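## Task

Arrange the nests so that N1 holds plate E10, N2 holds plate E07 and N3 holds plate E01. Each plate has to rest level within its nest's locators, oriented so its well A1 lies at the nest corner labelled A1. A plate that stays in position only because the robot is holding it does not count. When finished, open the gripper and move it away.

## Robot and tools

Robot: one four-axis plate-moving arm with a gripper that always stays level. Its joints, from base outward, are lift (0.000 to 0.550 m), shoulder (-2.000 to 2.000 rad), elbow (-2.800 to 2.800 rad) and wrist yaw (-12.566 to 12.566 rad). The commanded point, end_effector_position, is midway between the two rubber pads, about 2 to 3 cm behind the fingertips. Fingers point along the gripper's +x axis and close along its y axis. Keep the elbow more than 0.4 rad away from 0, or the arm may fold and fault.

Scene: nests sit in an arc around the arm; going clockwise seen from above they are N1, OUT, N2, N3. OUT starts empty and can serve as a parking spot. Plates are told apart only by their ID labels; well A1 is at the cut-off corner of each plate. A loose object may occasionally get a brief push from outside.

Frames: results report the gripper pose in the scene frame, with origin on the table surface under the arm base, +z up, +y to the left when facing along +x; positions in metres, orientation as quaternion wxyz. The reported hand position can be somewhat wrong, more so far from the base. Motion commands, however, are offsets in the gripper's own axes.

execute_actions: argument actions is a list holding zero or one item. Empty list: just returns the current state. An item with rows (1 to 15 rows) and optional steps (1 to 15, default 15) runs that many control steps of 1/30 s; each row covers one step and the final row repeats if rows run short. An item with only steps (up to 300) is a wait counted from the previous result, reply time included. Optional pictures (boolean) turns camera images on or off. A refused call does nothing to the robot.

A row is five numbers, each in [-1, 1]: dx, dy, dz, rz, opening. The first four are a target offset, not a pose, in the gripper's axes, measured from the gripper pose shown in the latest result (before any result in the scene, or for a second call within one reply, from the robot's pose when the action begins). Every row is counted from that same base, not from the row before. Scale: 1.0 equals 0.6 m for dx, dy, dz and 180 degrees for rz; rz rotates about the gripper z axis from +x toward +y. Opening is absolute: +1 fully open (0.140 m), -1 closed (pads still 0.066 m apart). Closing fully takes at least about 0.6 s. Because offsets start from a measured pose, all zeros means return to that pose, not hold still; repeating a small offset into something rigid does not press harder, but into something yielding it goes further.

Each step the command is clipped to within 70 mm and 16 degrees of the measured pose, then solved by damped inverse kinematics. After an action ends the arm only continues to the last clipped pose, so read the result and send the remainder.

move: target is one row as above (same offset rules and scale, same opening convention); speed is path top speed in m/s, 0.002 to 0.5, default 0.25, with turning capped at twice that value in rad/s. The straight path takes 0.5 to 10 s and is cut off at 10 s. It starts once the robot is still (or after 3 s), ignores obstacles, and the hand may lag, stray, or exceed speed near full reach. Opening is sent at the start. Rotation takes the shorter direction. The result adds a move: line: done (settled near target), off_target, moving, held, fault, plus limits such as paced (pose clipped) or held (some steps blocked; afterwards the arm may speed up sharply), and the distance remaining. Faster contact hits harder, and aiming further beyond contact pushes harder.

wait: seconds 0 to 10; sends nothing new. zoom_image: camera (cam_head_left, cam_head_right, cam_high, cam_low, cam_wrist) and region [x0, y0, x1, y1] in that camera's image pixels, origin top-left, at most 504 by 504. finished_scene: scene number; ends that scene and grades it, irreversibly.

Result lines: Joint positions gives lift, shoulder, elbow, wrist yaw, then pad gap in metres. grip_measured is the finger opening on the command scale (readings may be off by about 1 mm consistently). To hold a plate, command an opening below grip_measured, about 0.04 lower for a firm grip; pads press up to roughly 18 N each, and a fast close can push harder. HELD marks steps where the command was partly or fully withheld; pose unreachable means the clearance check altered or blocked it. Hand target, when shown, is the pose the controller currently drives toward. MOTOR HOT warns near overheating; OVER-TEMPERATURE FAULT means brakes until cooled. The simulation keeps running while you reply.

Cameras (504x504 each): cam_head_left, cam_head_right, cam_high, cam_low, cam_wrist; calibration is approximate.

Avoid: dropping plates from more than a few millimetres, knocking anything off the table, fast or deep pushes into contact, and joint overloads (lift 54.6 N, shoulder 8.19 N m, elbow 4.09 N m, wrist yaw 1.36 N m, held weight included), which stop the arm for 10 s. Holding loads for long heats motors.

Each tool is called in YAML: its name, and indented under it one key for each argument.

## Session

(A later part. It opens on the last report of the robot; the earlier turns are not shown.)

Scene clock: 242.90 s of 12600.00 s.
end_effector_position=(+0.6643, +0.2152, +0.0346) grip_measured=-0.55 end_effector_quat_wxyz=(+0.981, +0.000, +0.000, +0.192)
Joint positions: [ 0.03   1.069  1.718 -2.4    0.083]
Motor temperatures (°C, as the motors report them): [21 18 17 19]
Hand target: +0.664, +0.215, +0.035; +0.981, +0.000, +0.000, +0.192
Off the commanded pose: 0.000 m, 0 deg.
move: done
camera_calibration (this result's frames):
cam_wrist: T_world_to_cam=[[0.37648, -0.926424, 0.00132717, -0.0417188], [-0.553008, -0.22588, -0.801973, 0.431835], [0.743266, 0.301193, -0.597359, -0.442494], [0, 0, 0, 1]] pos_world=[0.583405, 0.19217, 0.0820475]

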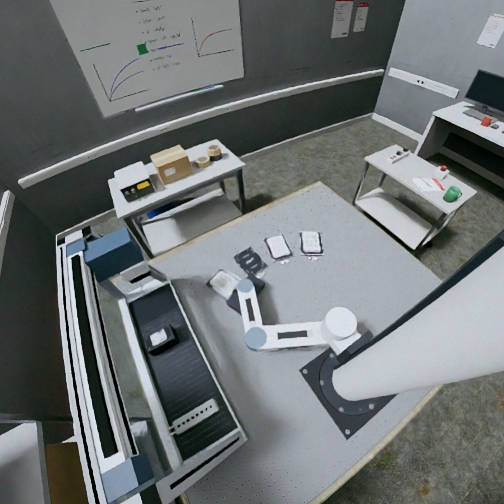

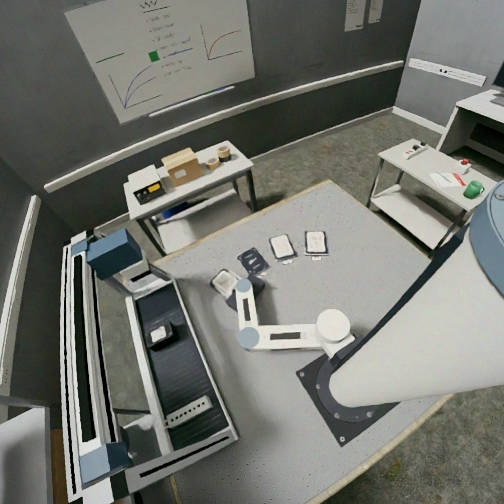

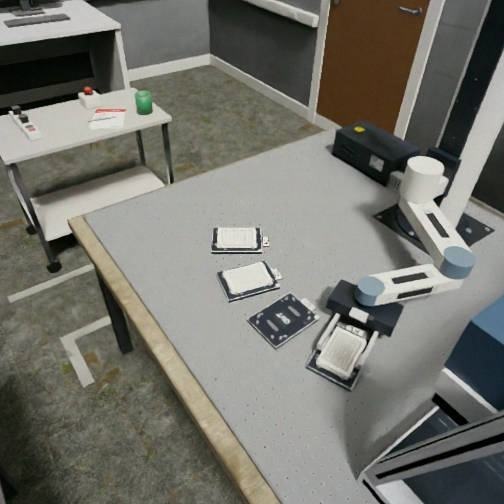

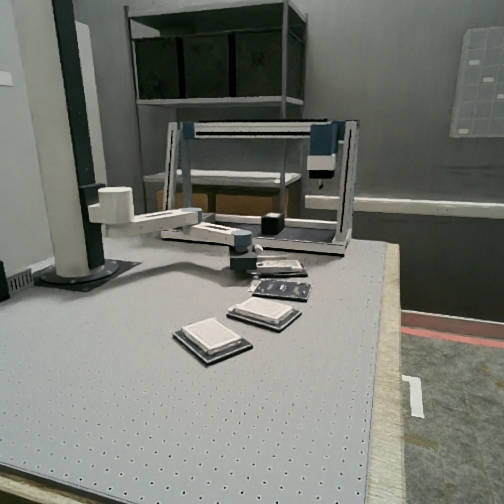

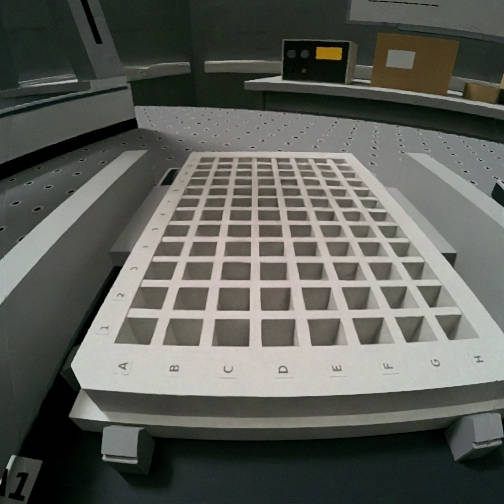

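move:
  target: [0,0,0,0,0]

move:
  target: [0,0,0.05,0,0]

move:
  target: [-0.2,0,0.1,0,1]

Scene clock: 247.00 s of 12600.00 s.
end_effector_position=(+0.6643, +0.2152, +0.0346) grip_measured=+0.00 end_effector_quat_wxyz=(+0.981, +0.000, +0.000, +0.192)
Joint positions: [ 0.03   1.069  1.718 -2.4    0.103]
Motor temperatures (°C, as the motors report them): [21 18 17 19]
Hand target: +0.664, +0.215, +0.035; +0.981, +0.000, +0.000, +0.192
Off the commanded pose: 0.000 m, 0 deg.
After step 90, 0.40 s passed at rest.
move: done
camera_calibration (this result's frames):
cam_wrist: T_world_to_cam=[[0.376476, -0.926425, 0.00132717, -0.0417165], [-0.553009, -0.225878, -0.801973, 0.431836], [0.743268, 0.30119, -0.597359, -0.442493], [0, 0, 0, 1]] pos_world=[0.583405, 0.192169, 0.0820493]

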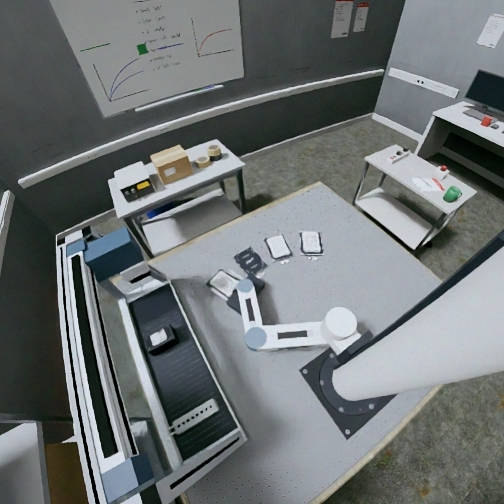

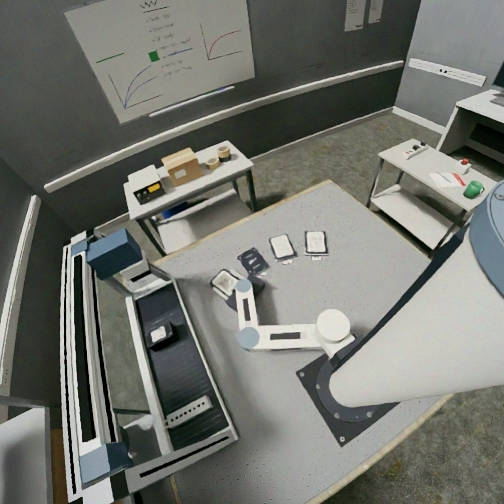

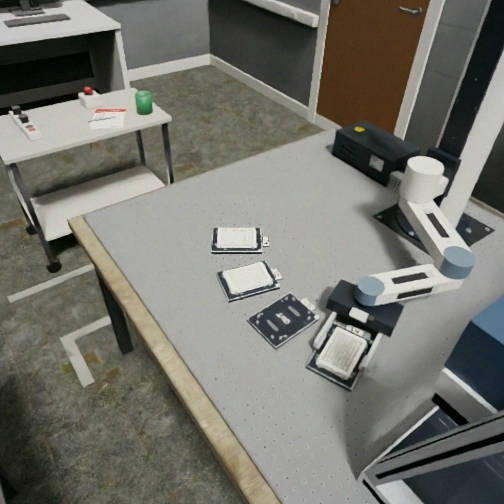

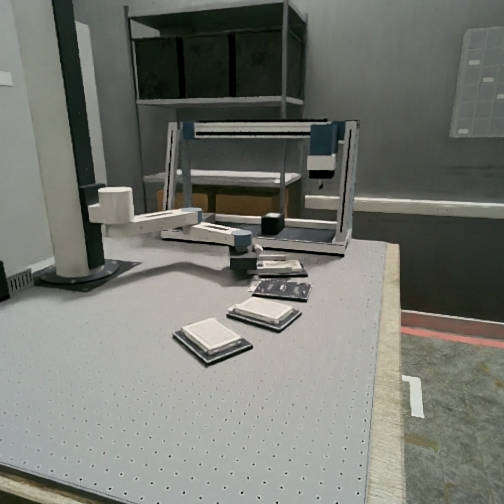

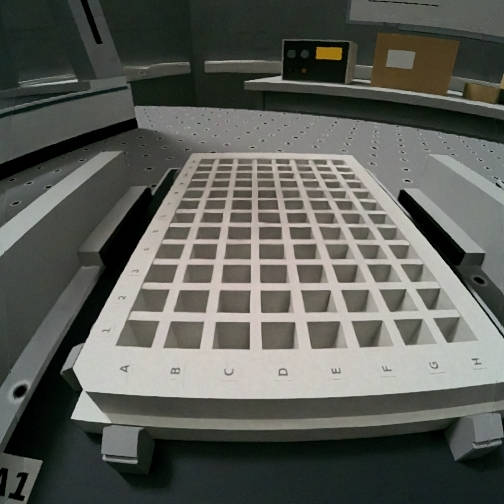

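Scene clock: 247.70 s of 12600.00 s.
end_effector_position=(+0.6643, +0.2152, +0.0646) grip_measured=+0.00 end_effector_quat_wxyz=(+0.981, +0.000, +0.000, +0.193)
Joint positions: [ 0.06   1.069  1.718 -2.4    0.103]
Motor temperatures (°C, as the motors report them): [21 18 17 19]
Hand target: +0.664, +0.215, +0.065; +0.981, +0.000, +0.000, +0.192
Off the commanded pose: 0.000 m, 0 deg.
move: done
camera_calibration (this result's frames):
cam_wrist: T_world_to_cam=[[0.3765, -0.926416, 0.00132717, -0.0417662], [-0.553003, -0.225892, -0.801973, 0.45593], [0.74326, 0.301209, -0.597359, -0.42455], [0, 0, 0, 1]] pos_world=[0.583406, 0.192176, 0.11209]

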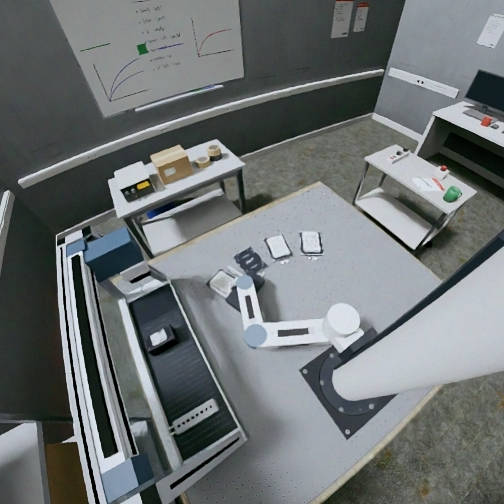

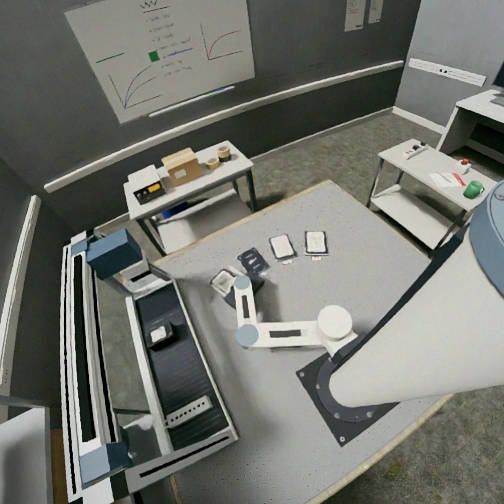

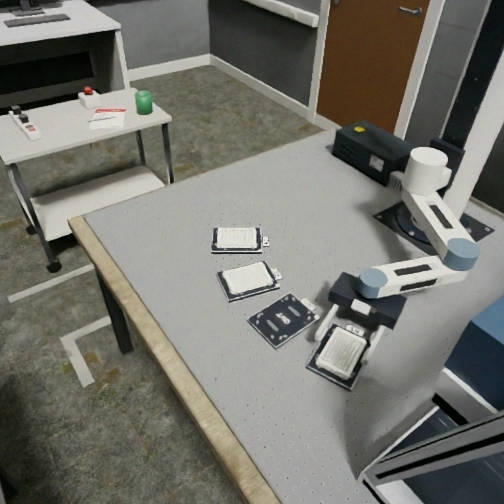

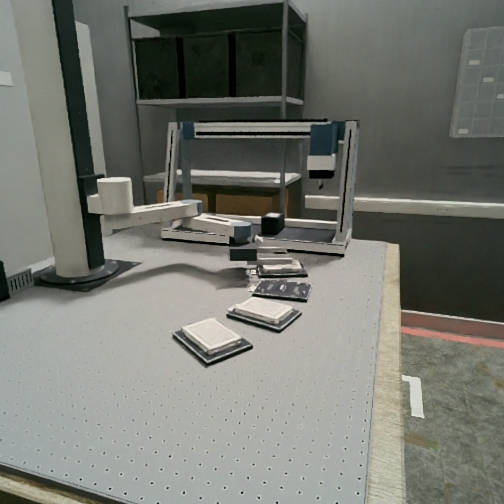

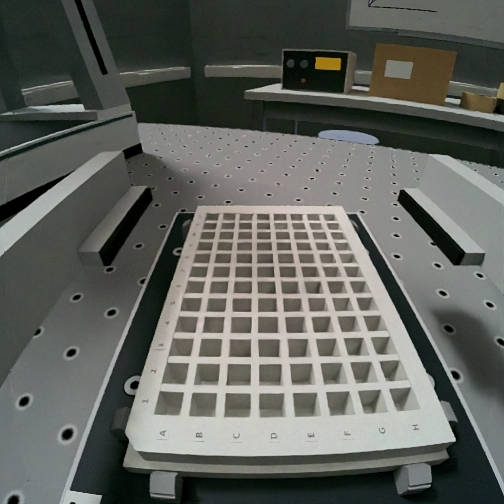

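Scene clock: 248.63 s of 12600.00 s.
end_effector_position=(+0.5531, +0.1699, +0.1246) grip_measured=+1.00 end_effector_quat_wxyz=(+0.981, +0.000, +0.000, +0.192)
Joint positions: [ 0.12   1.335  1.103 -2.051  0.14 ]
Motor temperatures (°C, as the motors report them): [21 18 17 19]
Hand target: +0.553, +0.170, +0.125; +0.981, +0.000, +0.000, +0.193
Off the commanded pose: 0.000 m, 0 deg.
move: done
camera_calibration (this result's frames):
cam_wrist: T_world_to_cam=[[0.376267, -0.92651, 0.00132717, -0.0418033], [-0.55306, -0.225753, -0.801973, 0.432377], [0.743336, 0.301022, -0.597359, -0.29242], [0, 0, 0, 1]] pos_world=[0.472226, 0.146904, 0.17213]

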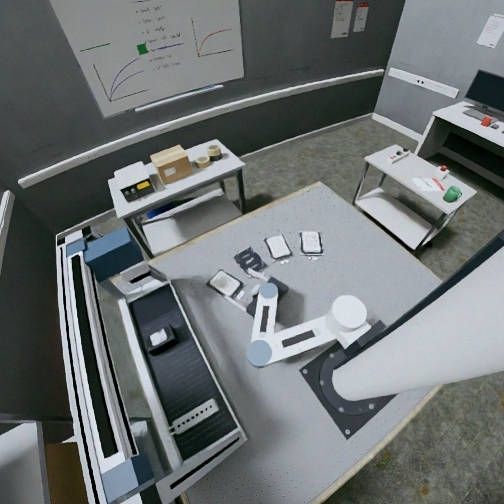

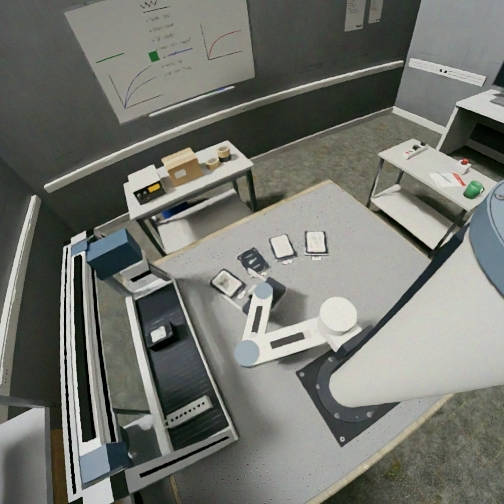

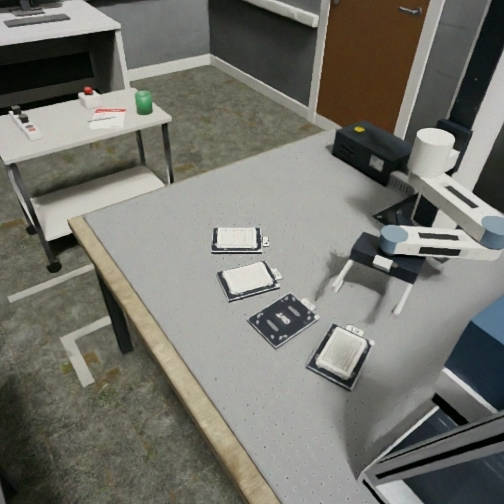

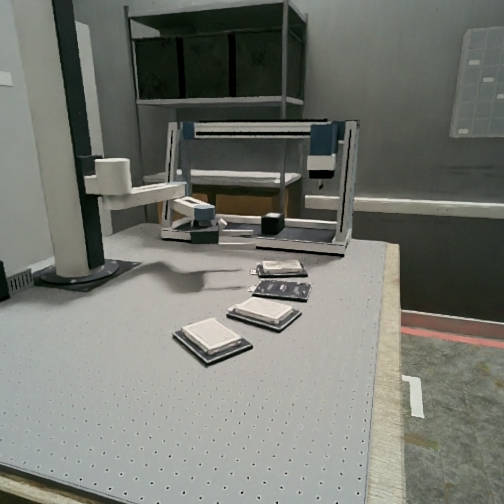

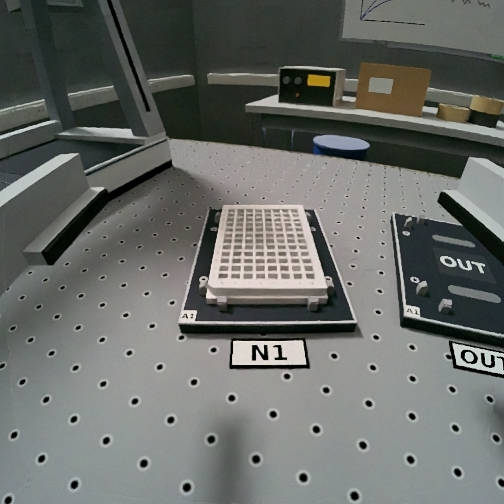

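finished_scene:
  scene: 1

The scene is finished: the task was done.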